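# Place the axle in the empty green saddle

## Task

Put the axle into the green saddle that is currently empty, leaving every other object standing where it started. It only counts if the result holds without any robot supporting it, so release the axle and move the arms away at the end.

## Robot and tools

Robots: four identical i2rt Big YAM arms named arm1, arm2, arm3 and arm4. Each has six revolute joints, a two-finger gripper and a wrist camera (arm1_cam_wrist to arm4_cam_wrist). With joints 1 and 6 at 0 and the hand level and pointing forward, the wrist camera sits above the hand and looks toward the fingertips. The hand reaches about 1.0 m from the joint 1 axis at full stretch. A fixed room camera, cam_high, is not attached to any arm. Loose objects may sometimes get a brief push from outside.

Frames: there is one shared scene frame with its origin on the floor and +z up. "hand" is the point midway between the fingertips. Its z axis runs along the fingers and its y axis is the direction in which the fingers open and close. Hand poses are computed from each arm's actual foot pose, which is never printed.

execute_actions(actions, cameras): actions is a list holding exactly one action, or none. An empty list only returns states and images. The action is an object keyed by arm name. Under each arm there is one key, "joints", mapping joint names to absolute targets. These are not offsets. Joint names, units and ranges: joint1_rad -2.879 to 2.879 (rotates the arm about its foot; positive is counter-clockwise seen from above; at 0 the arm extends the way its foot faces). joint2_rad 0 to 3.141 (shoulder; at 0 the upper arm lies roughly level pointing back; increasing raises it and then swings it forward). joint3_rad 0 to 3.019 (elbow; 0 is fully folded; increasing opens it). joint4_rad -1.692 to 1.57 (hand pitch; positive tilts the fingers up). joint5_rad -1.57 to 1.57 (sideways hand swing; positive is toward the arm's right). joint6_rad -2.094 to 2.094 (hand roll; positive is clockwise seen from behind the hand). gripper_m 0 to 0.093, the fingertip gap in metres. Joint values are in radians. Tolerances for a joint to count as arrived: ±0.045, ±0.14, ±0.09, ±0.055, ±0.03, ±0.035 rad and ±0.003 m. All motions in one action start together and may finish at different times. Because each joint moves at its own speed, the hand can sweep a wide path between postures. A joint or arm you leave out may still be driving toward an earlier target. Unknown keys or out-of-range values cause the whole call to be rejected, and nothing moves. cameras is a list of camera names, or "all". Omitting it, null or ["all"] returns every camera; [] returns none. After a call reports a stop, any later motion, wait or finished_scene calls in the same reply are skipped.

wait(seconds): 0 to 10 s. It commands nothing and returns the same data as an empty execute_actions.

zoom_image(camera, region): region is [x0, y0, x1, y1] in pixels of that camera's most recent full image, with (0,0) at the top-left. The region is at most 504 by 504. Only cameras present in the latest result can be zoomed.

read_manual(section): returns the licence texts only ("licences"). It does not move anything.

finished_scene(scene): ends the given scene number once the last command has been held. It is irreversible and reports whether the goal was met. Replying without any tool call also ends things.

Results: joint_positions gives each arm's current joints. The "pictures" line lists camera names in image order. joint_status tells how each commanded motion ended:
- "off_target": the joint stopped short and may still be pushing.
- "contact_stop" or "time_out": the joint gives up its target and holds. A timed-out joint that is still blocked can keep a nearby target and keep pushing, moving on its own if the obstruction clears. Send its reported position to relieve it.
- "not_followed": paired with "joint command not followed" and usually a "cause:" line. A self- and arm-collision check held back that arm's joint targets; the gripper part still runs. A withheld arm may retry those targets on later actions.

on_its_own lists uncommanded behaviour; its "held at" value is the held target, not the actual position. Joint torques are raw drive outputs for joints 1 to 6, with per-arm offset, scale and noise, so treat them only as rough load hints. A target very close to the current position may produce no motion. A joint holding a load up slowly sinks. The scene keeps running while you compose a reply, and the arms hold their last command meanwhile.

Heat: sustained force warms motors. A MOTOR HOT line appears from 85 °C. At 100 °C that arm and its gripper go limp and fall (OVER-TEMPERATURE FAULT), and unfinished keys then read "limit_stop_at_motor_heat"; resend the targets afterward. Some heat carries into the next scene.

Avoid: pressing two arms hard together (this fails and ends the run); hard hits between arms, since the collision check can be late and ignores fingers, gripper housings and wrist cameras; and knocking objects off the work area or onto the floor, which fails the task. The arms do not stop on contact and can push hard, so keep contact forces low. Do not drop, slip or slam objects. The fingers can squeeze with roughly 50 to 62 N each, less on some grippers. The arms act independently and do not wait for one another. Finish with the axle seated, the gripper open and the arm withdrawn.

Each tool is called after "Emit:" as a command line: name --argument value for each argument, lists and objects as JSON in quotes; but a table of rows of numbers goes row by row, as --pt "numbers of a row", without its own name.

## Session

Emit:
execute_actions --actions '[]'

Scene clock: 0.00 s.
Joint torques (N m, as the arm reports them, + toward a larger angle): no reading
Motor temperatures (°C, as the motors report them): arm1=[31 31 38 29 28 32] | arm2=[30 32 34 32 31 28] | arm3=[30 30 34 31 32 31] | arm4=[31 33 40 31 28 28]
arm1.joint_positions: joint1_rad=+0.639 joint2_rad=+0.591 joint3_rad=+1.454 joint4_rad=-1.509 joint5_rad=+0.094 joint6_rad=-0.069 gripper_m=+0.095
arm1.joint_status: not commanded
arm1.hand: x=-0.5437 y=+0.1904 z=+1.3048 quat_wxyz=(-0.373, -0.395, -0.800, +0.254) (m; scene frame)
arm2.joint_positions: joint1_rad=+0.666 joint2_rad=+0.576 joint3_rad=+1.450 joint4_rad=-1.202 joint5_rad=-0.070 joint6_rad=+0.412 gripper_m=+0.094
arm2.joint_status: not commanded
arm2.hand: x=-0.7840 y=-0.1845 z=+1.3754 quat_wxyz=(-0.124, +0.651, -0.487, -0.569) (m; scene frame)
arm3.joint_positions: joint1_rad=+0.707 joint2_rad=+0.510 joint3_rad=+1.461 joint4_rad=-1.274 joint5_rad=-0.041 joint6_rad=+0.144 gripper_m=+0.095
arm3.joint_status: not commanded
arm3.hand: x=+0.7546 y=+0.2092 z=+1.3757 quat_wxyz=(-0.549, -0.396, -0.709, +0.197) (m; scene frame)
arm4.joint_positions: joint1_rad=+0.779 joint2_rad=+0.476 joint3_rad=+1.323 joint4_rad=-1.450 joint5_rad=+0.042 joint6_rad=+0.014 gripper_m=+0.095
arm4.joint_status: not commanded
arm4.hand: x=+0.5262 y=-0.2206 z=+1.2760 quat_wxyz=(-0.194, +0.809, -0.359, -0.423) (m; scene frame)
pictures: arm1_cam_wrist, arm2_cam_wrist, arm3_cam_wrist, arm4_cam_wrist, cam_high
Images, in order (width x height): arm1_cam_wrist 504x504, arm2_cam_wrist 504x504, arm3_cam_wrist 504x504, arm4_cam_wrist 504x504, cam_high 896x504.

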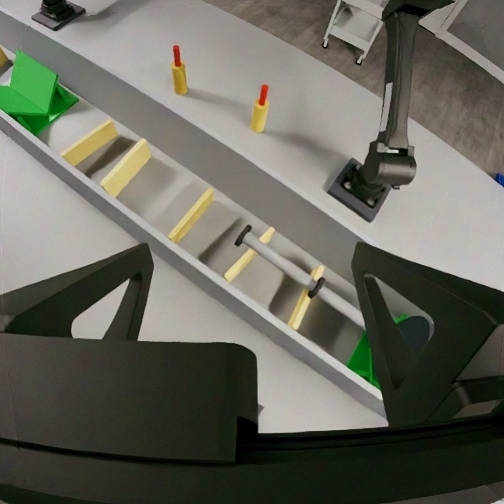

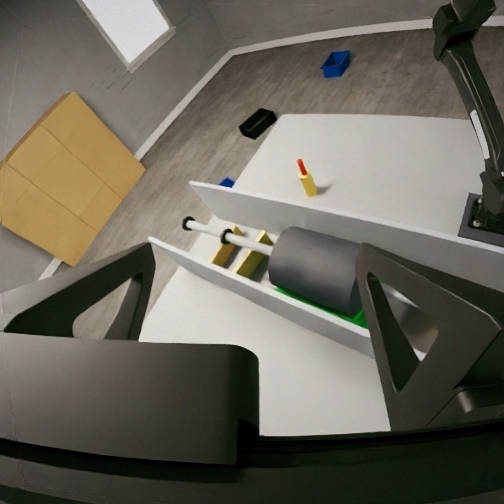

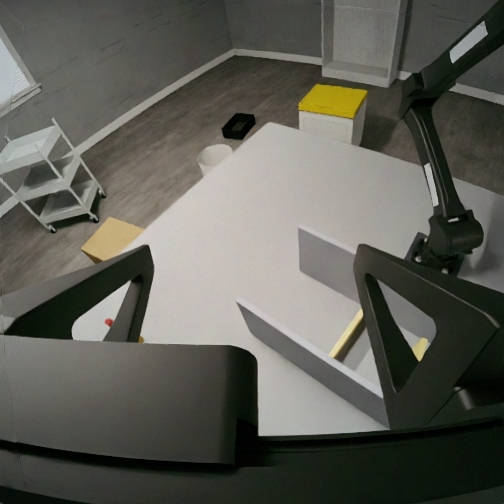

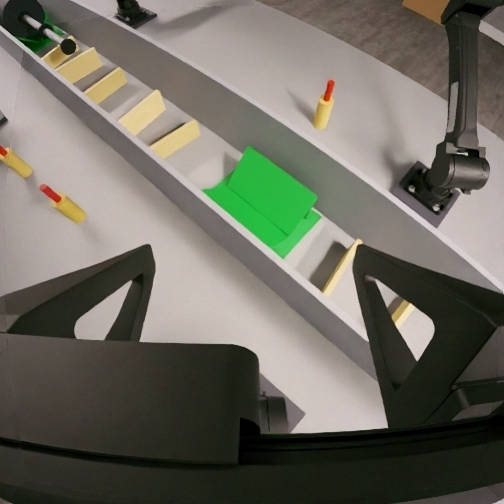

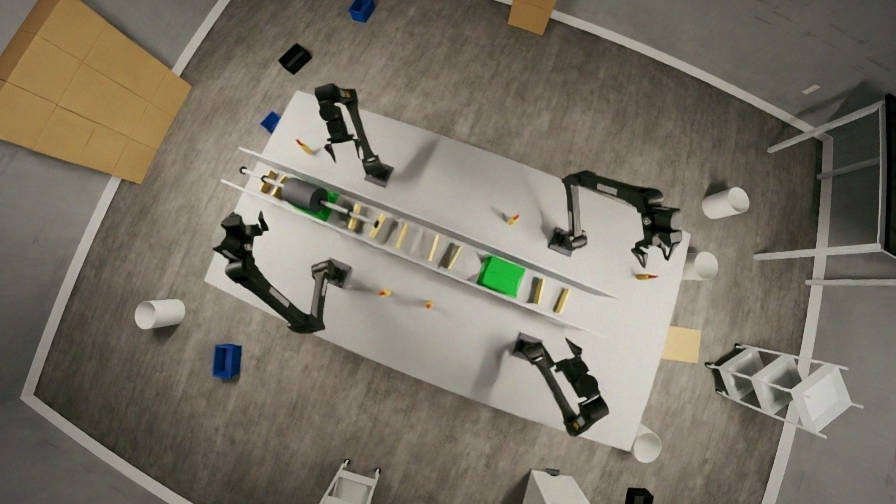

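Emit:
execute_actions --actions '[{"arm1":{"joints":{"joint1_rad":-1.206,"joint2_rad":0.7,"joint5_rad":0,"joint6_rad":0.46}},"arm2":{"joints":{"joint1_rad":0.203,"joint2_rad":0.9,"joint3_rad":1.3,"joint4_rad":-1.6,"joint5_rad":0,"joint6_rad":1.83}},"arm3":{"joints":{"joint1_rad":-1.0,"joint2_rad":0.7,"joint5_rad":0,"joint6_rad":0.6,"joint4_rad":-1.5}}}]' --cameras '[]'

Emit:
execute_actions --actions '[{"arm1":{"joints":{"joint2_rad":2.12,"joint3_rad":2.2,"joint4_rad":-1.11}},"arm2":{"joints":{"joint2_rad":1.38,"joint3_rad":1.215,"joint4_rad":-1.385}}}]' --cameras '["arm1_cam_wrist","arm2_cam_wrist","cam_high"]'

Scene clock: 23.50 s.
Joint torques (N m, as the arm reports them, + toward a larger angle): arm1=[-0.17  1.92  9.18  2.6  -0.05  0.19] | arm2=[-0.23 -2.3  10.94  0.36  0.19  0.12] | arm3=[-2.59 -0.08  9.59  0.6   0.02  0.01] | arm4=[1.07 3.89 8.16 1.75 0.01 0.04]
Motor temperatures (°C, as the motors report them): arm1=[31 31 41 29 28 32] | arm2=[30 32 37 32 31 28] | arm3=[30 30 36 31 32 31] | arm4=[31 33 43 31 28 28]
arm1.joint_positions: joint1_rad=-1.200 joint2_rad=+0.710 joint3_rad=+1.454 joint4_rad=-1.509 joint5_rad=+0.001 joint6_rad=+0.450 gripper_m=+0.095
arm1.joint_status: all done
arm1.hand: x=-0.8638 y=+0.2691 z=+1.2799 quat_wxyz=(-0.157, -0.919, +0.041, +0.359) (m; scene frame)
arm2.joint_positions: joint1_rad=+0.206 joint2_rad=+0.894 joint3_rad=+1.279 joint4_rad=-1.594 joint5_rad=-0.003 joint6_rad=+1.820 gripper_m=+0.094
arm2.joint_status: all done
arm2.hand: x=-0.6925 y=-0.0781 z=+1.1510 quat_wxyz=(+0.037, -0.032, -0.983, -0.178) (m; scene frame)
arm3.joint_positions: joint1_rad=-0.986 joint2_rad=+0.708 joint3_rad=+1.462 joint4_rad=-1.484 joint5_rad=+0.000 joint6_rad=+0.591 gripper_m=+0.095
arm3.joint_status: all done
arm3.hand: x=+0.4330 y=+0.2214 z=+1.2927 quat_wxyz=(-0.217, -0.914, +0.019, +0.342) (m; scene frame)
arm4.joint_positions: joint1_rad=+0.779 joint2_rad=+0.476 joint3_rad=+1.323 joint4_rad=-1.450 joint5_rad=+0.042 joint6_rad=+0.014 gripper_m=+0.095
arm4.joint_status: not commanded
arm4.hand: x=+0.5262 y=-0.2206 z=+1.2760 quat_wxyz=(-0.194, +0.809, -0.359, -0.423) (m; scene frame)
pictures: none
No camera images: the call's "cameras" was empty. Leave "cameras" out to get every camera's image.

Scene clock: 25.50 s.
Joint torques (N m, as the arm reports them, + toward a larger angle): arm1=[ -0.01 -17.72  12.12   1.86  -0.04   0.19] | arm2=[ -0.46 -12.42   9.77   0.02   0.2    0.16] | arm3=[-2.11  0.36  9.96  0.87  0.04 -0.06] | arm4=[1.09 3.89 8.16 1.76 0.   0.04]
Motor temperatures (°C, as the motors report them): arm1=[31 31 41 29 28 32] | arm2=[30 32 37 32 31 28] | arm3=[30 30 36 31 32 31] | arm4=[31 33 43 31 28 28]
arm1.joint_positions: joint1_rad=-1.200 joint2_rad=+2.135 joint3_rad=+2.164 joint4_rad=-1.110 joint5_rad=+0.001 joint6_rad=+0.451 gripper_m=+0.095
arm1.joint_status: all done
arm1.hand: x=-1.3693 y=+0.0749 z=+0.9700 quat_wxyz=(-0.098, -0.969, +0.043, +0.221) (m; scene frame)
arm2.joint_positions: joint1_rad=+0.206 joint2_rad=+1.393 joint3_rad=+1.207 joint4_rad=-1.390 joint5_rad=-0.003 joint6_rad=+1.821 gripper_m=+0.094
arm2.joint_status: all done
arm2.hand: x=-0.7125 y=+0.0381 z=+0.9681 quat_wxyz=(-0.002, -0.034, -0.999, +0.001) (m; scene frame)
arm3.joint_positions: joint1_rad=-0.986 joint2_rad=+0.708 joint3_rad=+1.462 joint4_rad=-1.484 joint5_rad=+0.000 joint6_rad=+0.591 gripper_m=+0.095
arm3.joint_status: not commanded
arm3.hand: x=+0.4330 y=+0.2214 z=+1.2927 quat_wxyz=(-0.217, -0.914, +0.019, +0.342) (m; scene frame)
arm4.joint_positions: joint1_rad=+0.779 joint2_rad=+0.476 joint3_rad=+1.323 joint4_rad=-1.450 joint5_rad=+0.042 joint6_rad=+0.014 gripper_m=+0.095
arm4.joint_status: not commanded
arm4.hand: x=+0.5262 y=-0.2206 z=+1.2760 quat_wxyz=(-0.194, +0.809, -0.359, -0.423) (m; scene frame)
pictures: arm1_cam_wrist, arm2_cam_wrist, cam_high
Images, in order (width x height): arm1_cam_wrist 504x504, arm2_cam_wrist 504x504, cam_high 896x504.

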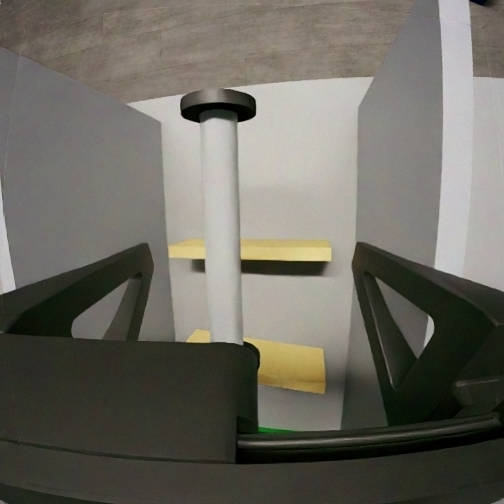

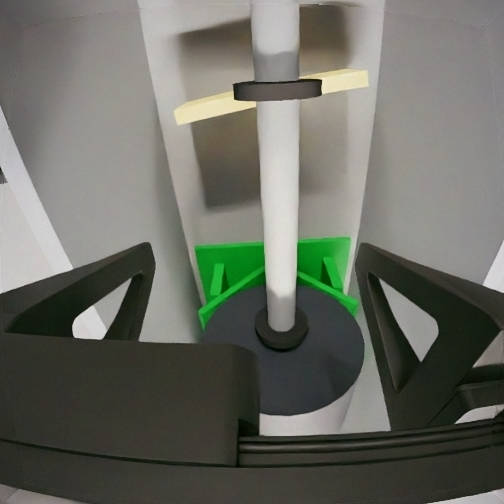

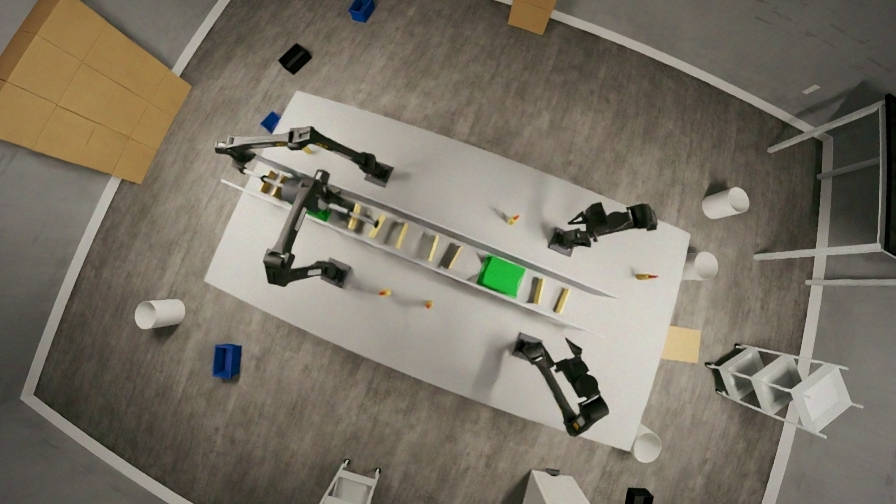

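Emit:
execute_actions --actions '[{"arm1":{"joints":{"joint1_rad":-1.153,"joint2_rad":2.215,"joint3_rad":2.005,"joint4_rad":-0.815,"joint6_rad":0.505}},"arm2":{"joints":{"joint1_rad":0.29,"joint2_rad":1.44,"joint3_rad":0.962,"joint4_rad":-1.078,"joint6_rad":1.885}}}]' --cameras '["arm1_cam_wrist","arm2_cam_wrist"]'

Scene clock: 47.47 s.
Joint torques (N m, as the arm reports them, + toward a larger angle): arm1=[  0.16 -16.47   9.94   2.49  -0.01   0.18] | arm2=[ -0.37 -11.2    8.65   0.22   0.15   0.13] | arm3=[-1.98 -0.71  9.62  0.79  0.03 -0.03] | arm4=[1.01 3.86 8.15 1.75 0.   0.05]
Motor temperatures (°C, as the motors report them): arm1=[31 35 45 29 28 32] | arm2=[30 32 37 32 31 29] | arm3=[30 30 37 31 32 31] | arm4=[31 33 44 31 28 28]
arm1.joint_positions: joint1_rad=-1.150 joint2_rad=+2.202 joint3_rad=+1.996 joint4_rad=-0.825 joint5_rad=+0.001 joint6_rad=+0.496 gripper_m=+0.095
arm1.joint_status: all done
arm1.hand: x=-1.3735 y=+0.0294 z=+0.8694 quat_wxyz=(-0.119, -0.963, +0.041, +0.238) (m; scene frame)
arm2.joint_positions: joint1_rad=+0.294 joint2_rad=+1.447 joint3_rad=+0.956 joint4_rad=-1.087 joint5_rad=-0.002 joint6_rad=+1.875 gripper_m=+0.094
arm2.joint_status: all done
arm2.hand: x=-0.7409 y=+0.0133 z=+0.8580 quat_wxyz=(-0.003, -0.017, -1.000, +0.001) (m; scene frame)
arm3.joint_positions: joint1_rad=-0.986 joint2_rad=+0.708 joint3_rad=+1.462 joint4_rad=-1.484 joint5_rad=+0.000 joint6_rad=+0.591 gripper_m=+0.095
arm3.joint_status: not commanded
arm3.hand: x=+0.4330 y=+0.2214 z=+1.2927 quat_wxyz=(-0.217, -0.914, +0.019, +0.342) (m; scene frame)
arm4.joint_positions: joint1_rad=+0.779 joint2_rad=+0.476 joint3_rad=+1.323 joint4_rad=-1.450 joint5_rad=+0.042 joint6_rad=+0.014 gripper_m=+0.095
arm4.joint_status: not commanded
arm4.hand: x=+0.5262 y=-0.2206 z=+1.2760 quat_wxyz=(-0.194, +0.809, -0.359, -0.423) (m; scene frame)
pictures: arm1_cam_wrist, arm2_cam_wrist
Images, in order (width x height): arm1_cam_wrist 504x504, arm2_cam_wrist 504x504.

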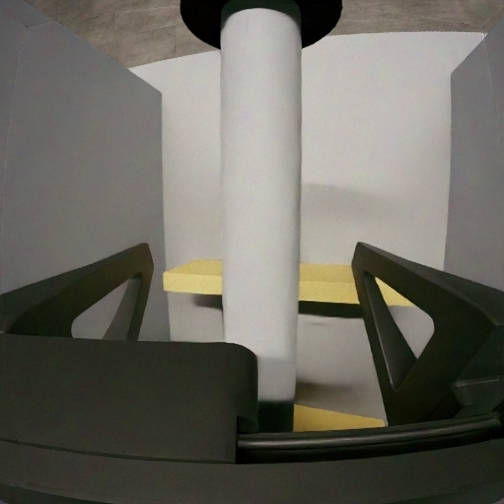

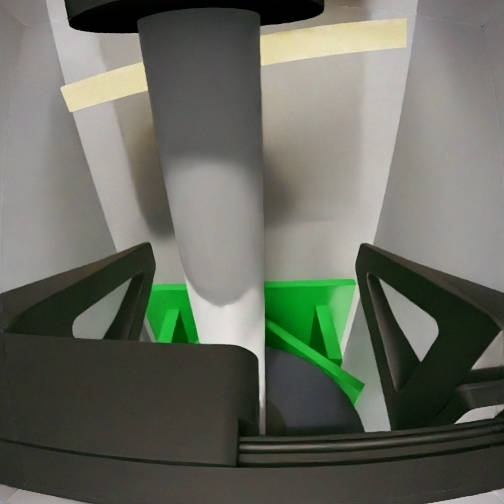

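Emit:
execute_actions --actions '[{"arm1":{"joints":{"joint2_rad":2.235,"gripper_m":0}},"arm2":{"joints":{"joint4_rad":-1.04,"gripper_m":0}}}]' --cameras '[]'

Emit:
execute_actions --actions '[{"arm1":{"joints":{"joint2_rad":2.17,"joint3_rad":2.50,"joint4_rad":-1.27}},"arm2":{"joints":{"joint2_rad":1.325,"joint3_rad":1.42,"joint4_rad":-1.575}}}]' --cameras '["arm1_cam_wrist","arm2_cam_wrist"]'

Scene clock: 62.73 s.
Joint torques (N m, as the arm reports them, + toward a larger angle): arm1=[  0.57 -15.04   9.79   2.45   0.05   0.18] | arm2=[ -0.46 -11.3    8.72   0.16  -0.01   0.4 ] | arm3=[-1.95 -0.15  9.57  0.78  0.08 -0.03] | arm4=[1.   3.88 8.16 1.76 0.01 0.04]
Motor temperatures (°C, as the motors report them): arm1=[31 35 44 29 28 32] | arm2=[30 32 37 32 31 29] | arm3=[30 30 37 31 32 31] | arm4=[31 33 44 31 28 28]
arm1.joint_positions: joint1_rad=-1.155 joint2_rad=+2.202 joint3_rad=+1.996 joint4_rad=-0.825 joint5_rad=-0.001 joint6_rad=+0.496 gripper_m=+0.022
arm1.joint_status: gripper_m off_target (ended at +0.022, target +0.000); the others done
arm1.hand: x=-1.3751 y=+0.0328 z=+0.8689 quat_wxyz=(-0.120, -0.963, +0.043, +0.238) (m; scene frame)
arm2.joint_positions: joint1_rad=+0.294 joint2_rad=+1.446 joint3_rad=+0.956 joint4_rad=-1.046 joint5_rad=+0.003 joint6_rad=+1.854 gripper_m=+0.022
arm2.joint_status: gripper_m off_target (ended at +0.022, target +0.000); the others done
arm2.hand: x=-0.7428 y=+0.0233 z=+0.8583 quat_wxyz=(+0.000, -0.007, -1.000, -0.020) (m; scene frame)
arm3.joint_positions: joint1_rad=-0.986 joint2_rad=+0.708 joint3_rad=+1.462 joint4_rad=-1.484 joint5_rad=+0.000 joint6_rad=+0.591 gripper_m=+0.095
arm3.joint_status: not commanded
arm3.hand: x=+0.4330 y=+0.2214 z=+1.2927 quat_wxyz=(-0.217, -0.914, +0.019, +0.342) (m; scene frame)
arm4.joint_positions: joint1_rad=+0.779 joint2_rad=+0.476 joint3_rad=+1.323 joint4_rad=-1.450 joint5_rad=+0.042 joint6_rad=+0.014 gripper_m=+0.095
arm4.joint_status: not commanded
arm4.hand: x=+0.5262 y=-0.2206 z=+1.2760 quat_wxyz=(-0.194, +0.809, -0.359, -0.423) (m; scene frame)
pictures: none
No camera images: the call's "cameras" was empty. Leave "cameras" out to get every camera's image.

Scene clock: 64.00 s.
Joint torques (N m, as the arm reports them, + toward a larger angle): arm1=[  0.7  -19.65  13.84   1.94   0.31   0.12] | arm2=[ -0.56 -12.93  16.24  -0.72   0.17   0.39] | arm3=[-2.13 -0.5   9.6   0.61  0.06 -0.04] | arm4=[1.02 3.93 8.16 1.75 0.01 0.05]
Motor temperatures (°C, as the motors report them): arm1=[31 35 45 29 28 32] | arm2=[30 32 37 32 31 29] | arm3=[30 30 37 31 32 31] | arm4=[31 33 44 31 28 28]
arm1.joint_positions: joint1_rad=-1.157 joint2_rad=+2.200 joint3_rad=+2.442 joint4_rad=-1.273 joint5_rad=-0.007 joint6_rad=+0.504 gripper_m=+0.022
arm1.joint_status: all done
arm1.hand: x=-1.3726 y=+0.0358 z=+1.0393 quat_wxyz=(-0.123, -0.963, +0.047, +0.236) (m; scene frame)
arm2.joint_positions: joint1_rad=+0.296 joint2_rad=+1.351 joint3_rad=+1.332 joint4_rad=-1.562 joint5_rad=-0.002 joint6_rad=+1.854 gripper_m=+0.022
arm2.joint_status: all done
arm2.hand: x=-0.7446 y=+0.0195 z=+1.0308 quat_wxyz=(-0.003, -0.006, -1.000, +0.003) (m; scene frame)
arm3.joint_positions: joint1_rad=-0.986 joint2_rad=+0.708 joint3_rad=+1.462 joint4_rad=-1.484 joint5_rad=+0.000 joint6_rad=+0.591 gripper_m=+0.095
arm3.joint_status: not commanded
arm3.hand: x=+0.4330 y=+0.2214 z=+1.2927 quat_wxyz=(-0.217, -0.914, +0.019, +0.342) (m; scene frame)
arm4.joint_positions: joint1_rad=+0.779 joint2_rad=+0.476 joint3_rad=+1.323 joint4_rad=-1.450 joint5_rad=+0.042 joint6_rad=+0.014 gripper_m=+0.095
arm4.joint_status: not commanded
arm4.hand: x=+0.5262 y=-0.2206 z=+1.2760 quat_wxyz=(-0.194, +0.809, -0.359, -0.423) (m; scene frame)
pictures: arm1_cam_wrist, arm2_cam_wrist
Images, in order (width x height): arm1_cam_wrist 504x504, arm2_cam_wrist 504x504.

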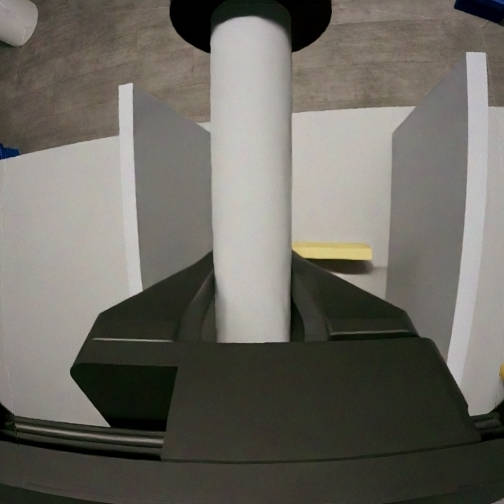

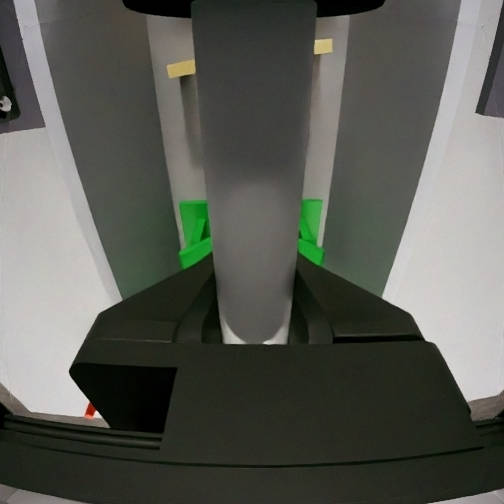

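Emit:
execute_actions --actions '[{"arm2":{"joints":{"joint1_rad":-0.244,"joint2_rad":1.31,"joint3_rad":1.40,"joint4_rad":-1.565,"joint6_rad":1.31}},"arm1":{"joints":{"joint1_rad":-1.02,"joint2_rad":1.745,"joint3_rad":1.81,"joint4_rad":-1.27,"joint6_rad":0.60}}}]' --cameras '[]'

Emit:
execute_actions --actions '[{"arm2":{"joints":{"joint1_rad":-0.668,"joint2_rad":1.46,"joint3_rad":1.58,"joint4_rad":-1.45,"joint6_rad":0.89}},"arm1":{"joints":{"joint1_rad":-0.79,"joint2_rad":1.455,"joint3_rad":1.475,"joint4_rad":-1.44,"joint6_rad":0.81}}}]' --cameras '[]'

Emit:
execute_actions --actions '[{"arm2":{"joints":{"joint1_rad":-0.928,"joint2_rad":1.70,"joint3_rad":1.85,"joint4_rad":-1.26,"joint6_rad":0.655}},"arm1":{"joints":{"joint1_rad":-0.372,"joint2_rad":1.255,"joint3_rad":1.28,"joint4_rad":-1.57,"joint6_rad":1.22}},"arm3":{"joints":{"joint1_rad":-1.01,"joint2_rad":1.7,"joint3_rad":2.07,"joint4_rad":-1.42,"joint6_rad":0.6}}}]' --cameras '["arm3_cam_wrist","cam_high"]'

Scene clock: 82.07 s.
Joint torques (N m, as the arm reports them, + toward a larger angle): arm1=[ -1.03 -13.87  11.63   2.48   0.16   0.13] | arm2=[ -0.76 -14.27  14.74  -0.23  -0.29   0.11] | arm3=[-2.76 -0.06  9.69  0.73  0.07 -0.03] | arm4=[1.04 3.89 8.14 1.76 0.   0.04]
Motor temperatures (°C, as the motors report them): arm1=[31 37 48 29 28 32] | arm2=[30 33 42 32 31 29] | arm3=[30 30 37 31 32 31] | arm4=[31 33 44 31 28 28]
arm1.joint_positions: joint1_rad=-1.005 joint2_rad=+1.765 joint3_rad=+1.779 joint4_rad=-1.289 joint5_rad=-0.003 joint6_rad=+0.598 gripper_m=+0.022
arm1.joint_status: all done
arm1.hand: x=-1.1625 y=+0.0257 z=+1.0217 quat_wxyz=(-0.084, -0.989, +0.020, +0.121) (m; scene frame)
arm2.joint_positions: joint1_rad=-0.234 joint2_rad=+1.351 joint3_rad=+1.332 joint4_rad=-1.563 joint5_rad=+0.011 joint6_rad=+1.304 gripper_m=+0.022
arm2.joint_status: all done
arm2.hand: x=-0.5411 y=+0.0198 z=+1.0320 quat_wxyz=(-0.007, +0.005, -1.000, +0.005) (m; scene frame)
arm3.joint_positions: joint1_rad=-0.986 joint2_rad=+0.708 joint3_rad=+1.462 joint4_rad=-1.484 joint5_rad=+0.000 joint6_rad=+0.591 gripper_m=+0.095
arm3.joint_status: not commanded
arm3.hand: x=+0.4330 y=+0.2214 z=+1.2927 quat_wxyz=(-0.217, -0.914, +0.019, +0.342) (m; scene frame)
arm4.joint_positions: joint1_rad=+0.779 joint2_rad=+0.476 joint3_rad=+1.323 joint4_rad=-1.450 joint5_rad=+0.042 joint6_rad=+0.014 gripper_m=+0.095
arm4.joint_status: not commanded
arm4.hand: x=+0.5262 y=-0.2206 z=+1.2760 quat_wxyz=(-0.194, +0.809, -0.359, -0.423) (m; scene frame)
pictures: none
No camera images: the call's "cameras" was empty. Leave "cameras" out to get every camera's image.

Scene clock: 84.47 s.
Joint torques (N m, as the arm reports them, + toward a larger angle): arm1=[-1.48 -9.45 11.07  1.11 -0.33 -0.07] | arm2=[ -0.57 -18.02  17.16   0.87   0.31   0.  ] | arm3=[-1.96 -0.04  9.51  0.8   0.05 -0.06] | arm4=[0.98 3.92 8.16 1.76 0.01 0.05]
Motor temperatures (°C, as the motors report them): arm1=[31 36 47 29 28 32] | arm2=[30 33 42 32 31 29] | arm3=[30 30 37 31 32 31] | arm4=[31 33 44 31 28 28]
arm1.joint_positions: joint1_rad=-0.767 joint2_rad=+1.472 joint3_rad=+1.446 joint4_rad=-1.441 joint5_rad=+0.009 joint6_rad=+0.832 gripper_m=+0.022
arm1.joint_status: all done
arm1.hand: x=-0.9636 y=+0.0246 z=+1.0228 quat_wxyz=(-0.037, -0.998, +0.019, +0.037) (m; scene frame)
arm2.joint_positions: joint1_rad=-0.661 joint2_rad=+1.506 joint3_rad=+1.484 joint4_rad=-1.468 joint5_rad=-0.006 joint6_rad=+0.891 gripper_m=+0.022
arm2.joint_status: joint3_rad time_out (moved +0.152 of +0.248); the others done
arm2.on_its_own: joint3_rad reads +1.484 and still pushes toward +1.580 since a time_out
arm2.hand: x=-0.3466 y=+0.0103 z=+1.0309 quat_wxyz=(-0.026, -0.003, -0.999, -0.036) (m; scene frame)
arm3.joint_positions: joint1_rad=-0.986 joint2_rad=+0.708 joint3_rad=+1.462 joint4_rad=-1.484 joint5_rad=+0.000 joint6_rad=+0.591 gripper_m=+0.095
arm3.joint_status: not commanded
arm3.hand: x=+0.4330 y=+0.2214 z=+1.2927 quat_wxyz=(-0.217, -0.914, +0.019, +0.342) (m; scene frame)
arm4.joint_positions: joint1_rad=+0.779 joint2_rad=+0.476 joint3_rad=+1.323 joint4_rad=-1.450 joint5_rad=+0.042 joint6_rad=+0.014 gripper_m=+0.095
arm4.joint_status: not commanded
arm4.hand: x=+0.5262 y=-0.2206 z=+1.2760 quat_wxyz=(-0.194, +0.809, -0.359, -0.423) (m; scene frame)
pictures: none
No camera images: the call's "cameras" was empty. Leave "cameras" out to get every camera's image.

not run: a stop came earlier in this reply.

Emit:
execute_actions --actions '[{"arm2":{"joints":{"joint1_rad":-0.928,"joint2_rad":1.70,"joint3_rad":1.85,"joint4_rad":-1.26,"joint6_rad":0.655}},"arm1":{"joints":{"joint1_rad":-0.372,"joint2_rad":1.255,"joint3_rad":1.29,"joint4_rad":-1.57,"joint6_rad":1.22}},"arm3":{"joints":{"joint1_rad":-1.01,"joint2_rad":1.7,"joint3_rad":2.07,"joint4_rad":-1.42,"joint6_rad":0.6}}}]'

Scene clock: 111.90 s.
Joint torques (N m, as the arm reports them, + toward a larger angle): arm1=[-0.68 -7.08 11.41  0.53 -0.7  -0.17] | arm2=[  0.08 -23.22  18.8    1.97   0.36  -0.02] | arm3=[ -1.8  -18.44  13.12   1.7    0.04  -0.02] | arm4=[0.98 3.83 8.16 1.76 0.01 0.05]
Motor temperatures (°C, as the motors report them): arm1=[31 34 47 29 28 32] | arm2=[30 34 46 32 31 29] | arm3=[30 30 38 31 32 31] | arm4=[31 33 44 31 28 28]
arm1.joint_positions: joint1_rad=-0.359 joint2_rad=+1.280 joint3_rad=+1.254 joint4_rad=-1.566 joint5_rad=+0.019 joint6_rad=+1.255 gripper_m=+0.022
arm1.joint_status: joint6_rad time_out (moved +0.423 of +0.388); the others done
arm1.on_its_own: joint6_rad reads +1.255 and still pushes toward +1.220 since a time_out
arm1.hand: x=-0.7716 y=+0.0214 z=+1.0212 quat_wxyz=(+0.010, -1.000, +0.025, +0.004) (m; scene frame)
arm2.joint_positions: joint1_rad=-0.928 joint2_rad=+1.756 joint3_rad=+1.734 joint4_rad=-1.298 joint5_rad=-0.008 joint6_rad=+0.657 gripper_m=+0.022
arm2.joint_status: joint3_rad time_out (moved +0.251 of +0.366); the others done
arm2.on_its_own: joint3_rad reads +1.734 and still pushes toward +1.847 since a time_out
arm2.hand: x=-0.1522 y=-0.0019 z=+1.0166 quat_wxyz=(-0.101, -0.019, -0.991, -0.080) (m; scene frame)
arm3.joint_positions: joint1_rad=-0.992 joint2_rad=+1.726 joint3_rad=+2.024 joint4_rad=-1.435 joint5_rad=+0.000 joint6_rad=+0.592 gripper_m=+0.095
arm3.joint_status: all done
arm3.hand: x=+0.1108 y=+0.0297 z=+1.1474 quat_wxyz=(-0.112, -0.977, +0.024, +0.180) (m; scene frame)
arm4.joint_positions: joint1_rad=+0.779 joint2_rad=+0.476 joint3_rad=+1.323 joint4_rad=-1.450 joint5_rad=+0.042 joint6_rad=+0.014 gripper_m=+0.095
arm4.joint_status: not commanded
arm4.hand: x=+0.5262 y=-0.2206 z=+1.2760 quat_wxyz=(-0.194, +0.809, -0.359, -0.423) (m; scene frame)
pictures: arm1_cam_wrist, arm2_cam_wrist, arm3_cam_wrist, arm4_cam_wrist, cam_high
Images, in order (width x height): arm1_cam_wrist 504x504, arm2_cam_wrist 504x504, arm3_cam_wrist 504x504, arm4_cam_wrist 504x504, cam_high 896x504.

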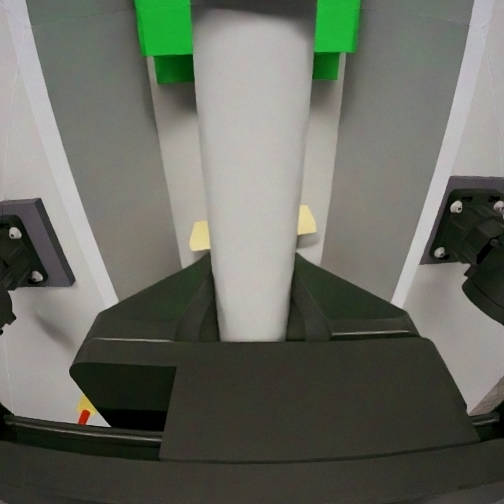

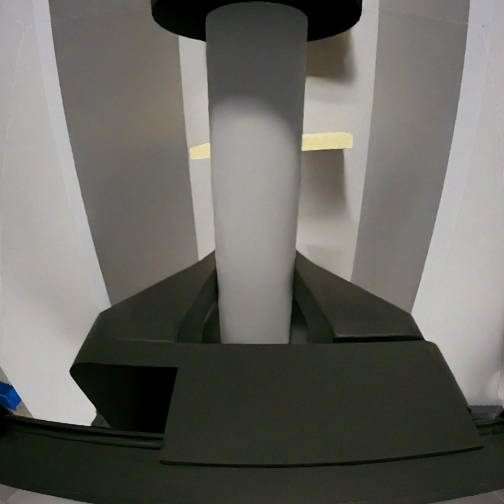

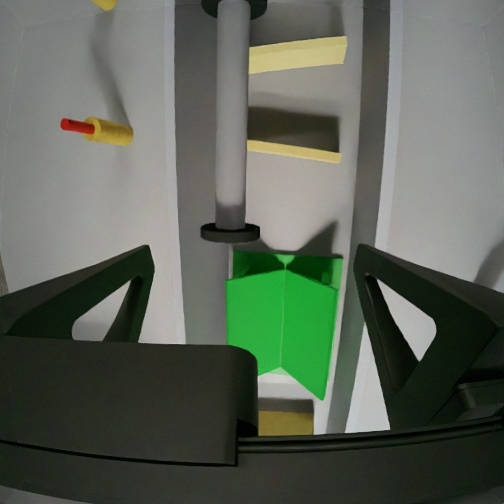

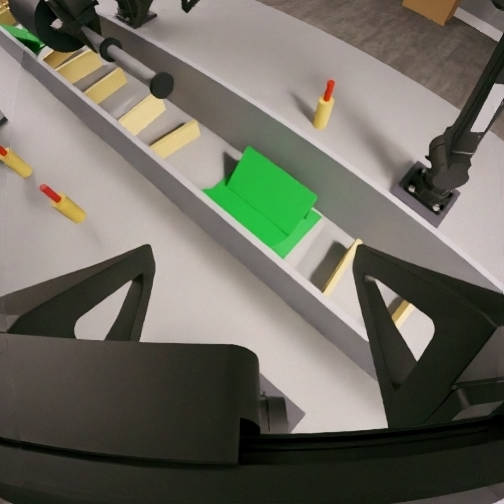

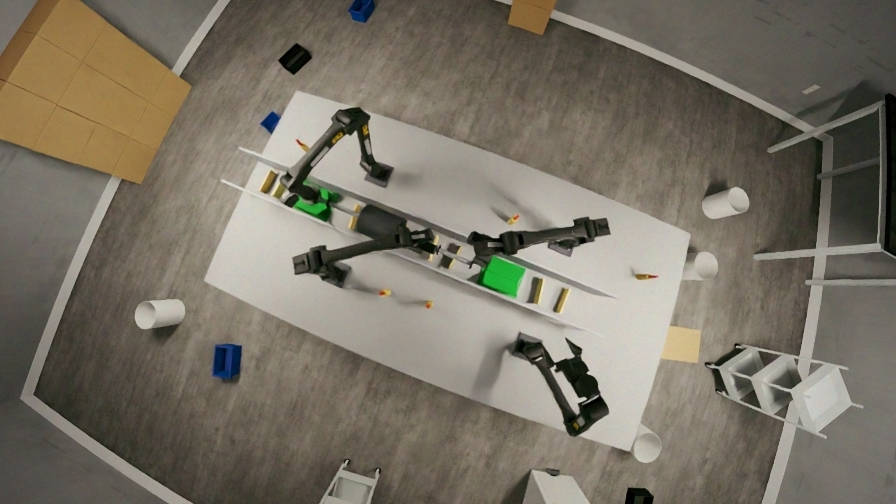

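Emit:
execute_actions --actions '[{"arm3":{"joints":{"joint1_rad":-1.0,"joint2_rad":1.83,"joint3_rad":2.05,"joint4_rad":-1.30,"joint6_rad":0.6}},"arm1":{"joints":{"joint6_rad":1.25}},"arm2":{"joints":{"joint3_rad":1.82}}}]' --cameras '["arm3_cam_wrist","arm4_cam_wrist"]'

Scene clock: 123.90 s.
Joint torques (N m, as the arm reports them, + toward a larger angle): arm1=[-0.7  -7.11 11.41  0.53 -0.7   0.08] | arm2=[  0.   -23.25  16.61   1.97   0.37  -0.04] | arm3=[ -1.78 -19.02  11.45   2.05   0.11  -0.02] | arm4=[1.05 3.89 8.16 1.76 0.01 0.05]
Motor temperatures (°C, as the motors report them): arm1=[31 34 47 29 29 32] | arm2=[30 35 47 32 31 29] | arm3=[30 31 39 31 32 31] | arm4=[31 33 44 31 28 28]
arm1.joint_positions: joint1_rad=-0.359 joint2_rad=+1.280 joint3_rad=+1.254 joint4_rad=-1.566 joint5_rad=+0.019 joint6_rad=+1.256 gripper_m=+0.022
arm1.joint_status: all done
arm1.hand: x=-0.7716 y=+0.0214 z=+1.0212 quat_wxyz=(+0.010, -1.000, +0.026, +0.004) (m; scene frame)
arm2.joint_positions: joint1_rad=-0.928 joint2_rad=+1.756 joint3_rad=+1.734 joint4_rad=-1.298 joint5_rad=-0.008 joint6_rad=+0.657 gripper_m=+0.022
arm2.joint_status: all done
arm2.hand: x=-0.1522 y=-0.0019 z=+1.0166 quat_wxyz=(-0.101, -0.019, -0.991, -0.080) (m; scene frame)
arm3.joint_positions: joint1_rad=-0.992 joint2_rad=+1.846 joint3_rad=+2.024 joint4_rad=-1.323 joint5_rad=+0.000 joint6_rad=+0.592 gripper_m=+0.095
arm3.joint_status: all done
arm3.hand: x=+0.0667 y=+0.0034 z=+1.0839 quat_wxyz=(-0.110, -0.978, +0.024, +0.177) (m; scene frame)
arm4.joint_positions: joint1_rad=+0.779 joint2_rad=+0.476 joint3_rad=+1.323 joint4_rad=-1.450 joint5_rad=+0.042 joint6_rad=+0.014 gripper_m=+0.095
arm4.joint_status: not commanded
arm4.hand: x=+0.5262 y=-0.2206 z=+1.2760 quat_wxyz=(-0.194, +0.809, -0.359, -0.423) (m; scene frame)
pictures: arm3_cam_wrist, arm4_cam_wrist
Images, in order (width x height): arm3_cam_wrist 504x504, arm4_cam_wrist 504x504.

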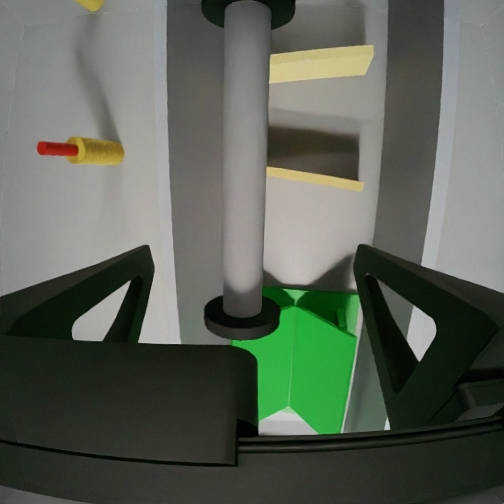

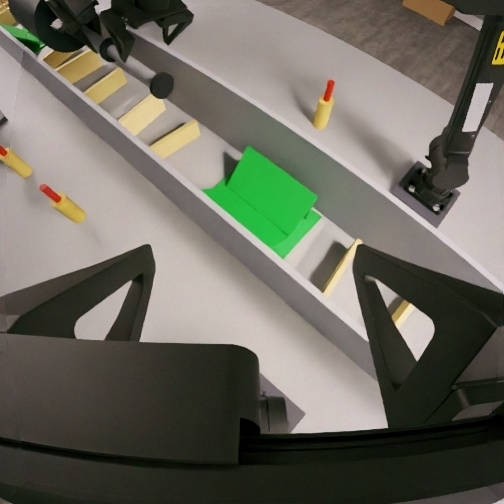

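Emit:
execute_actions --actions '[{"arm3":{"joints":{"joint2_rad":1.87,"joint3_rad":1.91,"joint4_rad":-1.14}}}]' --cameras '["arm3_cam_wrist","arm4_cam_wrist"]'

Scene clock: 131.00 s.
Joint torques (N m, as the arm reports them, + toward a larger angle): arm1=[-0.69 -7.08 11.4   0.54 -0.7   0.08] | arm2=[  0.19 -23.21  16.64   1.91   0.35   0.  ] | arm3=[ -1.79 -18.37  10.46   2.07   0.08  -0.07] | arm4=[0.97 3.92 8.16 1.75 0.01 0.05]
Motor temperatures (°C, as the motors report them): arm1=[31 34 47 29 29 32] | arm2=[30 35 47 32 31 29] | arm3=[30 32 39 31 32 31] | arm4=[31 33 44 31 28 28]
arm1.joint_positions: joint1_rad=-0.359 joint2_rad=+1.280 joint3_rad=+1.254 joint4_rad=-1.566 joint5_rad=+0.019 joint6_rad=+1.256 gripper_m=+0.022
arm1.joint_status: not commanded
arm1.hand: x=-0.7716 y=+0.0214 z=+1.0212 quat_wxyz=(+0.010, -1.000, +0.026, +0.004) (m; scene frame)
arm2.joint_positions: joint1_rad=-0.928 joint2_rad=+1.756 joint3_rad=+1.734 joint4_rad=-1.298 joint5_rad=-0.008 joint6_rad=+0.657 gripper_m=+0.022
arm2.joint_status: not commanded
arm2.hand: x=-0.1522 y=-0.0019 z=+1.0166 quat_wxyz=(-0.101, -0.019, -0.991, -0.080) (m; scene frame)
arm3.joint_positions: joint1_rad=-0.992 joint2_rad=+1.873 joint3_rad=+1.897 joint4_rad=-1.163 joint5_rad=+0.000 joint6_rad=+0.592 gripper_m=+0.095
arm3.joint_status: all done
arm3.hand: x=+0.0529 y=-0.0046 z=+1.0217 quat_wxyz=(-0.112, -0.977, +0.024, +0.179) (m; scene frame)
arm4.joint_positions: joint1_rad=+0.779 joint2_rad=+0.476 joint3_rad=+1.323 joint4_rad=-1.450 joint5_rad=+0.042 joint6_rad=+0.014 gripper_m=+0.095
arm4.joint_status: not commanded
arm4.hand: x=+0.5262 y=-0.2206 z=+1.2760 quat_wxyz=(-0.194, +0.809, -0.359, -0.423) (m; scene frame)
pictures: arm3_cam_wrist, arm4_cam_wrist
Images, in order (width x height): arm3_cam_wrist 504x504, arm4_cam_wrist 504x504.

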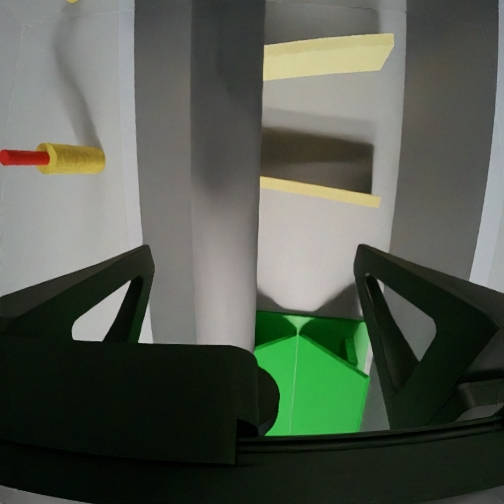

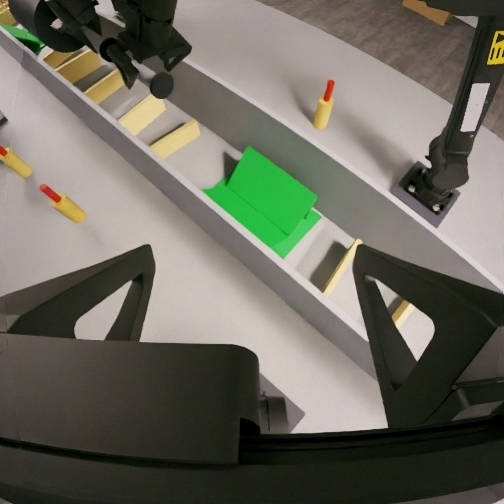

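Emit:
execute_actions --actions '[{"arm3":{"joints":{"joint1_rad":-0.965,"joint2_rad":1.92,"joint3_rad":1.945,"joint4_rad":-1.12}}}]' --cameras '["arm3_cam_wrist"]'

Scene clock: 134.93 s.
Joint torques (N m, as the arm reports them, + toward a larger angle): arm1=[-0.71 -7.08 11.4   0.53 -0.69  0.08] | arm2=[  0.27 -23.31  16.66   2.     0.35  -0.03] | arm3=[  0.34 -17.41  13.54   2.05   0.12  -0.05] | arm4=[1.03 3.91 8.16 1.75 0.   0.04]
Motor temperatures (°C, as the motors report them): arm1=[31 34 47 29 29 32] | arm2=[30 35 47 32 31 29] | arm3=[30 32 39 31 32 31] | arm4=[31 33 44 31 28 28]
arm1.joint_positions: joint1_rad=-0.359 joint2_rad=+1.280 joint3_rad=+1.254 joint4_rad=-1.566 joint5_rad=+0.019 joint6_rad=+1.256 gripper_m=+0.022
arm1.joint_status: not commanded
arm1.hand: x=-0.7716 y=+0.0214 z=+1.0212 quat_wxyz=(+0.010, -1.000, +0.026, +0.004) (m; scene frame)
arm2.joint_positions: joint1_rad=-0.928 joint2_rad=+1.756 joint3_rad=+1.734 joint4_rad=-1.298 joint5_rad=-0.008 joint6_rad=+0.657 gripper_m=+0.022
arm2.joint_status: not commanded
arm2.hand: x=-0.1522 y=-0.0019 z=+1.0166 quat_wxyz=(-0.101, -0.019, -0.991, -0.080) (m; scene frame)
arm3.joint_positions: joint1_rad=-0.980 joint2_rad=+1.916 joint3_rad=+1.897 joint4_rad=-1.143 joint5_rad=+0.000 joint6_rad=+0.592 gripper_m=+0.095
arm3.joint_status: all done
arm3.hand: x=+0.0495 y=-0.0167 z=+0.9949 quat_wxyz=(-0.107, -0.980, +0.018, +0.169) (m; scene frame)
arm4.joint_positions: joint1_rad=+0.779 joint2_rad=+0.476 joint3_rad=+1.323 joint4_rad=-1.450 joint5_rad=+0.042 joint6_rad=+0.014 gripper_m=+0.095
arm4.joint_status: not commanded
arm4.hand: x=+0.5262 y=-0.2206 z=+1.2760 quat_wxyz=(-0.194, +0.809, -0.359, -0.423) (m; scene frame)
pictures: arm3_cam_wrist
Images, in order (width x height): arm3_cam_wrist 504x504.

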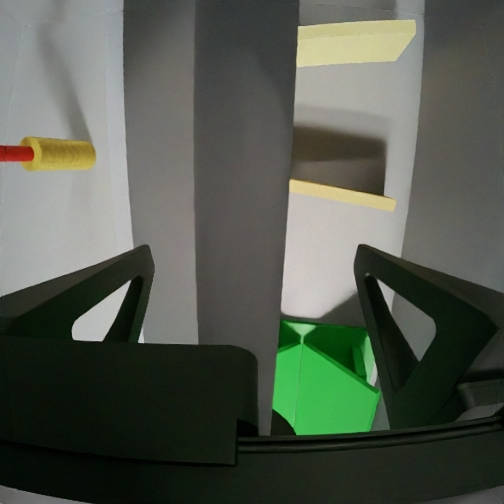

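Good.

Emit:
execute_actions --actions '[{"arm3":{"joints":{"gripper_m":0}}}]' --cameras '["arm3_cam_wrist"]'

Emit:
execute_actions --actions '[{"arm3":{"joints":{"joint2_rad":1.87,"joint3_rad":1.97}},"arm2":{"joints":{"joint3_rad":1.765,"joint2_rad":1.73}}}]' --cameras '[]'

Scene clock: 140.20 s.
Joint torques (N m, as the arm reports them, + toward a larger angle): arm1=[-0.7  -7.09 11.37  0.52 -0.69  0.1 ] | arm2=[ -0.06 -23.51  16.65   1.7    0.32  -0.01] | arm3=[  0.1  -17.72  13.53   1.83   0.1   -0.34] | arm4=[1.03 3.87 8.15 1.76 0.   0.05]
Motor temperatures (°C, as the motors report them): arm1=[31 34 47 29 29 32] | arm2=[30 35 47 32 31 29] | arm3=[30 32 40 31 32 31] | arm4=[31 33 44 31 28 28]
arm1.joint_positions: joint1_rad=-0.360 joint2_rad=+1.280 joint3_rad=+1.254 joint4_rad=-1.565 joint5_rad=+0.018 joint6_rad=+1.254 gripper_m=+0.022
arm1.joint_status: not commanded
arm1.hand: x=-0.7718 y=+0.0214 z=+1.0212 quat_wxyz=(+0.010, -1.000, +0.025, +0.003) (m; scene frame)
arm2.joint_positions: joint1_rad=-0.924 joint2_rad=+1.756 joint3_rad=+1.734 joint4_rad=-1.292 joint5_rad=-0.007 joint6_rad=+0.657 gripper_m=+0.022
arm2.joint_status: not commanded
arm2.hand: x=-0.1521 y=+0.0005 z=+1.0170 quat_wxyz=(-0.104, -0.017, -0.991, -0.082) (m; scene frame)
arm3.joint_positions: joint1_rad=-0.977 joint2_rad=+1.916 joint3_rad=+1.898 joint4_rad=-1.138 joint5_rad=-0.001 joint6_rad=+0.622 gripper_m=+0.021
arm3.joint_status: gripper_m off_target (ended at +0.021, target +0.000)
arm3.hand: x=+0.0494 y=-0.0188 z=+0.9957 quat_wxyz=(-0.111, -0.979, +0.031, +0.169) (m; scene frame)
arm4.joint_positions: joint1_rad=+0.779 joint2_rad=+0.476 joint3_rad=+1.323 joint4_rad=-1.450 joint5_rad=+0.042 joint6_rad=+0.014 gripper_m=+0.095
arm4.joint_status: not commanded
arm4.hand: x=+0.5262 y=-0.2206 z=+1.2760 quat_wxyz=(-0.194, +0.809, -0.359, -0.423) (m; scene frame)
pictures: arm3_cam_wrist
Images, in order (width x height): arm3_cam_wrist 504x504.

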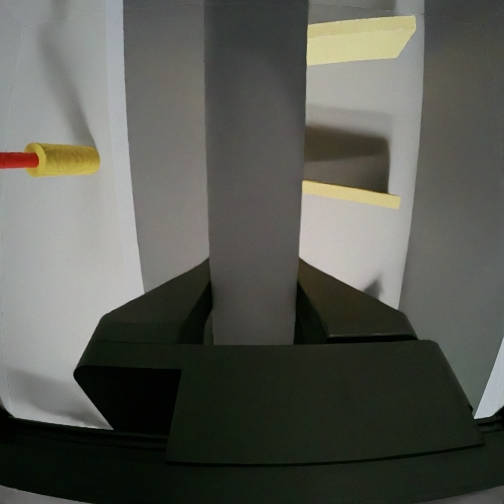

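Scene clock: 140.77 s.
Joint torques (N m, as the arm reports them, + toward a larger angle): arm1=[-0.69 -7.13 11.43  0.52 -0.67  0.1 ] | arm2=[ -0.35 -21.04  12.25   1.72   0.32  -0.03] | arm3=[  0.53 -22.75  15.56   1.82   0.11  -0.34] | arm4=[1.02 3.84 8.15 1.74 0.   0.05]
Motor temperatures (°C, as the motors report them): arm1=[31 34 47 29 29 32] | arm2=[30 35 47 32 31 29] | arm3=[30 32 40 31 32 31] | arm4=[31 33 44 31 28 28]
arm1.joint_positions: joint1_rad=-0.360 joint2_rad=+1.280 joint3_rad=+1.254 joint4_rad=-1.565 joint5_rad=+0.018 joint6_rad=+1.254 gripper_m=+0.022
arm1.joint_status: not commanded
arm1.hand: x=-0.7718 y=+0.0214 z=+1.0212 quat_wxyz=(+0.010, -1.000, +0.025, +0.003) (m; scene frame)
arm2.joint_positions: joint1_rad=-0.924 joint2_rad=+1.758 joint3_rad=+1.734 joint4_rad=-1.292 joint5_rad=-0.007 joint6_rad=+0.657 gripper_m=+0.022
arm2.joint_status: all done
arm2.hand: x=-0.1519 y=+0.0006 z=+1.0159 quat_wxyz=(-0.103, -0.017, -0.991, -0.081) (m; scene frame)
arm3.joint_positions: joint1_rad=-0.977 joint2_rad=+1.915 joint3_rad=+1.898 joint4_rad=-1.138 joint5_rad=-0.001 joint6_rad=+0.622 gripper_m=+0.021
arm3.joint_status: all done
arm3.hand: x=+0.0493 y=-0.0188 z=+0.9961 quat_wxyz=(-0.111, -0.979, +0.031, +0.170) (m; scene frame)
arm4.joint_positions: joint1_rad=+0.779 joint2_rad=+0.476 joint3_rad=+1.323 joint4_rad=-1.450 joint5_rad=+0.042 joint6_rad=+0.014 gripper_m=+0.095
arm4.joint_status: not commanded
arm4.hand: x=+0.5262 y=-0.2206 z=+1.2760 quat_wxyz=(-0.194, +0.809, -0.359, -0.423) (m; scene frame)
pictures: none
No camera images: the call's "cameras" was empty. Leave "cameras" out to get every camera's image.

Emit:
execute_actions --actions '[{"arm2":{"joints":{"gripper_m":0.07}}}]' --cameras '[]'

Emit:
execute_actions --actions '[{"arm2":{"joints":{"joint2_rad":1.42,"joint4_rad":-1.45}}}]' --cameras '[]'

Emit:
execute_actions --actions '[{"arm2":{"joints":{"joint1_rad":0.03,"joint2_rad":1.0,"joint3_rad":1.4,"joint4_rad":-1.66,"joint6_rad":1.6,"gripper_m":0.093}}}]' --cameras '["arm2_cam_wrist","cam_high"]'

Scene clock: 153.07 s.
Joint torques (N m, as the arm reports them, + toward a larger angle): arm1=[-0.63 -7.1  11.41  0.51 -0.67  0.09] | arm2=[ -0.26 -19.67  12.29   0.94   0.21  -0.01] | arm3=[ -0.58 -22.3   15.65   1.85   0.07  -0.37] | arm4=[1.01 3.86 8.15 1.74 0.   0.04]
Motor temperatures (°C, as the motors report them): arm1=[31 33 47 29 29 32] | arm2=[30 35 44 32 31 29] | arm3=[30 33 42 31 32 31] | arm4=[31 33 44 31 28 28]
arm1.joint_positions: joint1_rad=-0.360 joint2_rad=+1.280 joint3_rad=+1.254 joint4_rad=-1.565 joint5_rad=+0.018 joint6_rad=+1.254 gripper_m=+0.022
arm1.joint_status: not commanded
arm1.hand: x=-0.7718 y=+0.0214 z=+1.0212 quat_wxyz=(+0.010, -1.000, +0.025, +0.003) (m; scene frame)
arm2.joint_positions: joint1_rad=-0.924 joint2_rad=+1.745 joint3_rad=+1.734 joint4_rad=-1.273 joint5_rad=-0.004 joint6_rad=+0.657 gripper_m=+0.070
arm2.joint_status: all done
arm2.hand: x=-0.1491 y=+0.0020 z=+1.0243 quat_wxyz=(-0.117, -0.017, -0.989, -0.090) (m; scene frame)
arm3.joint_positions: joint1_rad=-0.977 joint2_rad=+1.915 joint3_rad=+1.898 joint4_rad=-1.138 joint5_rad=+0.000 joint6_rad=+0.622 gripper_m=+0.021
arm3.joint_status: not commanded
arm3.hand: x=+0.0493 y=-0.0187 z=+0.9961 quat_wxyz=(-0.111, -0.979, +0.031, +0.170) (m; scene frame)
arm4.joint_positions: joint1_rad=+0.779 joint2_rad=+0.476 joint3_rad=+1.323 joint4_rad=-1.450 joint5_rad=+0.042 joint6_rad=+0.014 gripper_m=+0.095
arm4.joint_status: not commanded
arm4.hand: x=+0.5262 y=-0.2206 z=+1.2760 quat_wxyz=(-0.194, +0.809, -0.359, -0.423) (m; scene frame)
pictures: none
No camera images: the call's "cameras" was empty. Leave "cameras" out to get every camera's image.

Scene clock: 154.53 s.
Joint torques (N m, as the arm reports them, + toward a larger angle): arm1=[-0.65 -7.2  11.45  0.51 -0.67  0.1 ] | arm2=[ -0.19 -13.49  11.66   0.5    0.2   -0.04] | arm3=[ -0.17 -23.54  15.62   1.86   0.04  -0.36] | arm4=[0.97 3.87 8.17 1.77 0.01 0.05]
Motor temperatures (°C, as the motors report them): arm1=[31 33 47 29 29 32] | arm2=[30 35 44 32 31 29] | arm3=[30 33 42 31 32 31] | arm4=[31 33 44 31 28 28]
arm1.joint_positions: joint1_rad=-0.360 joint2_rad=+1.280 joint3_rad=+1.254 joint4_rad=-1.565 joint5_rad=+0.018 joint6_rad=+1.254 gripper_m=+0.022
arm1.joint_status: not commanded
arm1.hand: x=-0.7718 y=+0.0214 z=+1.0212 quat_wxyz=(+0.010, -1.000, +0.025, +0.003) (m; scene frame)
arm2.joint_positions: joint1_rad=-0.924 joint2_rad=+1.428 joint3_rad=+1.740 joint4_rad=-1.445 joint5_rad=-0.003 joint6_rad=+0.657 gripper_m=+0.070
arm2.joint_status: all done
arm2.hand: x=-0.2336 y=-0.0588 z=+1.1815 quat_wxyz=(-0.176, -0.017, -0.975, -0.134) (m; scene frame)
arm3.joint_positions: joint1_rad=-0.977 joint2_rad=+1.915 joint3_rad=+1.898 joint4_rad=-1.138 joint5_rad=+0.000 joint6_rad=+0.622 gripper_m=+0.021
arm3.joint_status: not commanded
arm3.hand: x=+0.0493 y=-0.0187 z=+0.9961 quat_wxyz=(-0.111, -0.979, +0.031, +0.170) (m; scene frame)
arm4.joint_positions: joint1_rad=+0.779 joint2_rad=+0.476 joint3_rad=+1.323 joint4_rad=-1.450 joint5_rad=+0.042 joint6_rad=+0.014 gripper_m=+0.095
arm4.joint_status: not commanded
arm4.hand: x=+0.5262 y=-0.2206 z=+1.2760 quat_wxyz=(-0.194, +0.809, -0.359, -0.423) (m; scene frame)
pictures: none
No camera images: the call's "cameras" was empty. Leave "cameras" out to get every camera's image.

Scene clock: 156.37 s.
Joint torques (N m, as the arm reports them, + toward a larger angle): arm1=[-0.65 -7.07 11.41  0.52 -0.67  0.1 ] | arm2=[ 0.32 -4.25  8.92  0.3   0.13  0.12] | arm3=[  0.05 -23.29  15.76   1.91   0.08  -0.37] | arm4=[1.08 3.82 8.16 1.75 0.01 0.05]
Motor temperatures (°C, as the motors report them): arm1=[31 33 47 29 29 32] | arm2=[30 35 44 32 31 29] | arm3=[30 33 42 31 32 31] | arm4=[31 33 44 31 28 28]
arm1.joint_positions: joint1_rad=-0.360 joint2_rad=+1.280 joint3_rad=+1.254 joint4_rad=-1.565 joint5_rad=+0.018 joint6_rad=+1.254 gripper_m=+0.022
arm1.joint_status: not commanded
arm1.hand: x=-0.7718 y=+0.0214 z=+1.0212 quat_wxyz=(+0.010, -1.000, +0.025, +0.003) (m; scene frame)
arm2.joint_positions: joint1_rad=+0.027 joint2_rad=+0.997 joint3_rad=+1.403 joint4_rad=-1.655 joint5_rad=-0.001 joint6_rad=+1.590 gripper_m=+0.093
arm2.joint_status: all done
arm2.hand: x=-0.6427 y=-0.0501 z=+1.1725 quat_wxyz=(-0.001, -0.008, -0.987, -0.163) (m; scene frame)
arm3.joint_positions: joint1_rad=-0.977 joint2_rad=+1.915 joint3_rad=+1.898 joint4_rad=-1.138 joint5_rad=+0.000 joint6_rad=+0.622 gripper_m=+0.021
arm3.joint_status: not commanded
arm3.hand: x=+0.0493 y=-0.0187 z=+0.9961 quat_wxyz=(-0.111, -0.979, +0.031, +0.170) (m; scene frame)
arm4.joint_positions: joint1_rad=+0.779 joint2_rad=+0.476 joint3_rad=+1.323 joint4_rad=-1.450 joint5_rad=+0.042 joint6_rad=+0.014 gripper_m=+0.095
arm4.joint_status: not commanded
arm4.hand: x=+0.5262 y=-0.2206 z=+1.2760 quat_wxyz=(-0.194, +0.809, -0.359, -0.423) (m; scene frame)
pictures: arm2_cam_wrist, cam_high
Images, in order (width x height): arm2_cam_wrist 504x504, cam_high 896x504.

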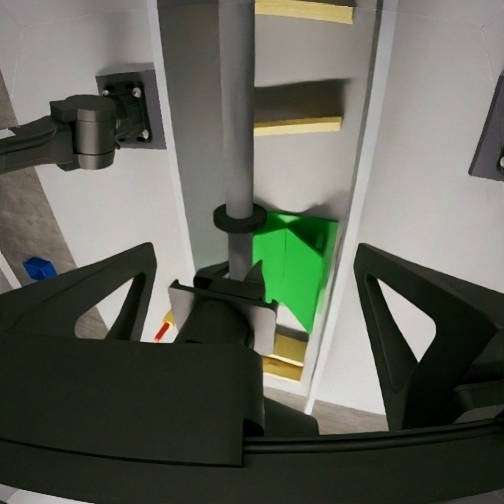

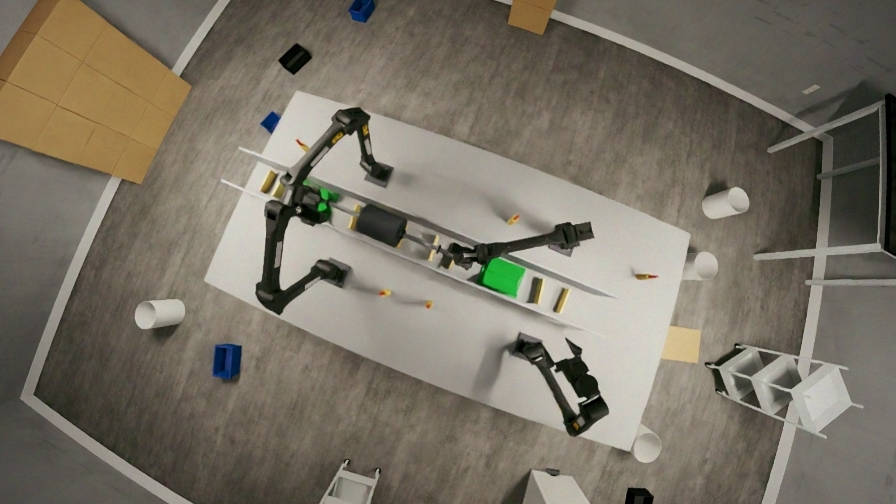

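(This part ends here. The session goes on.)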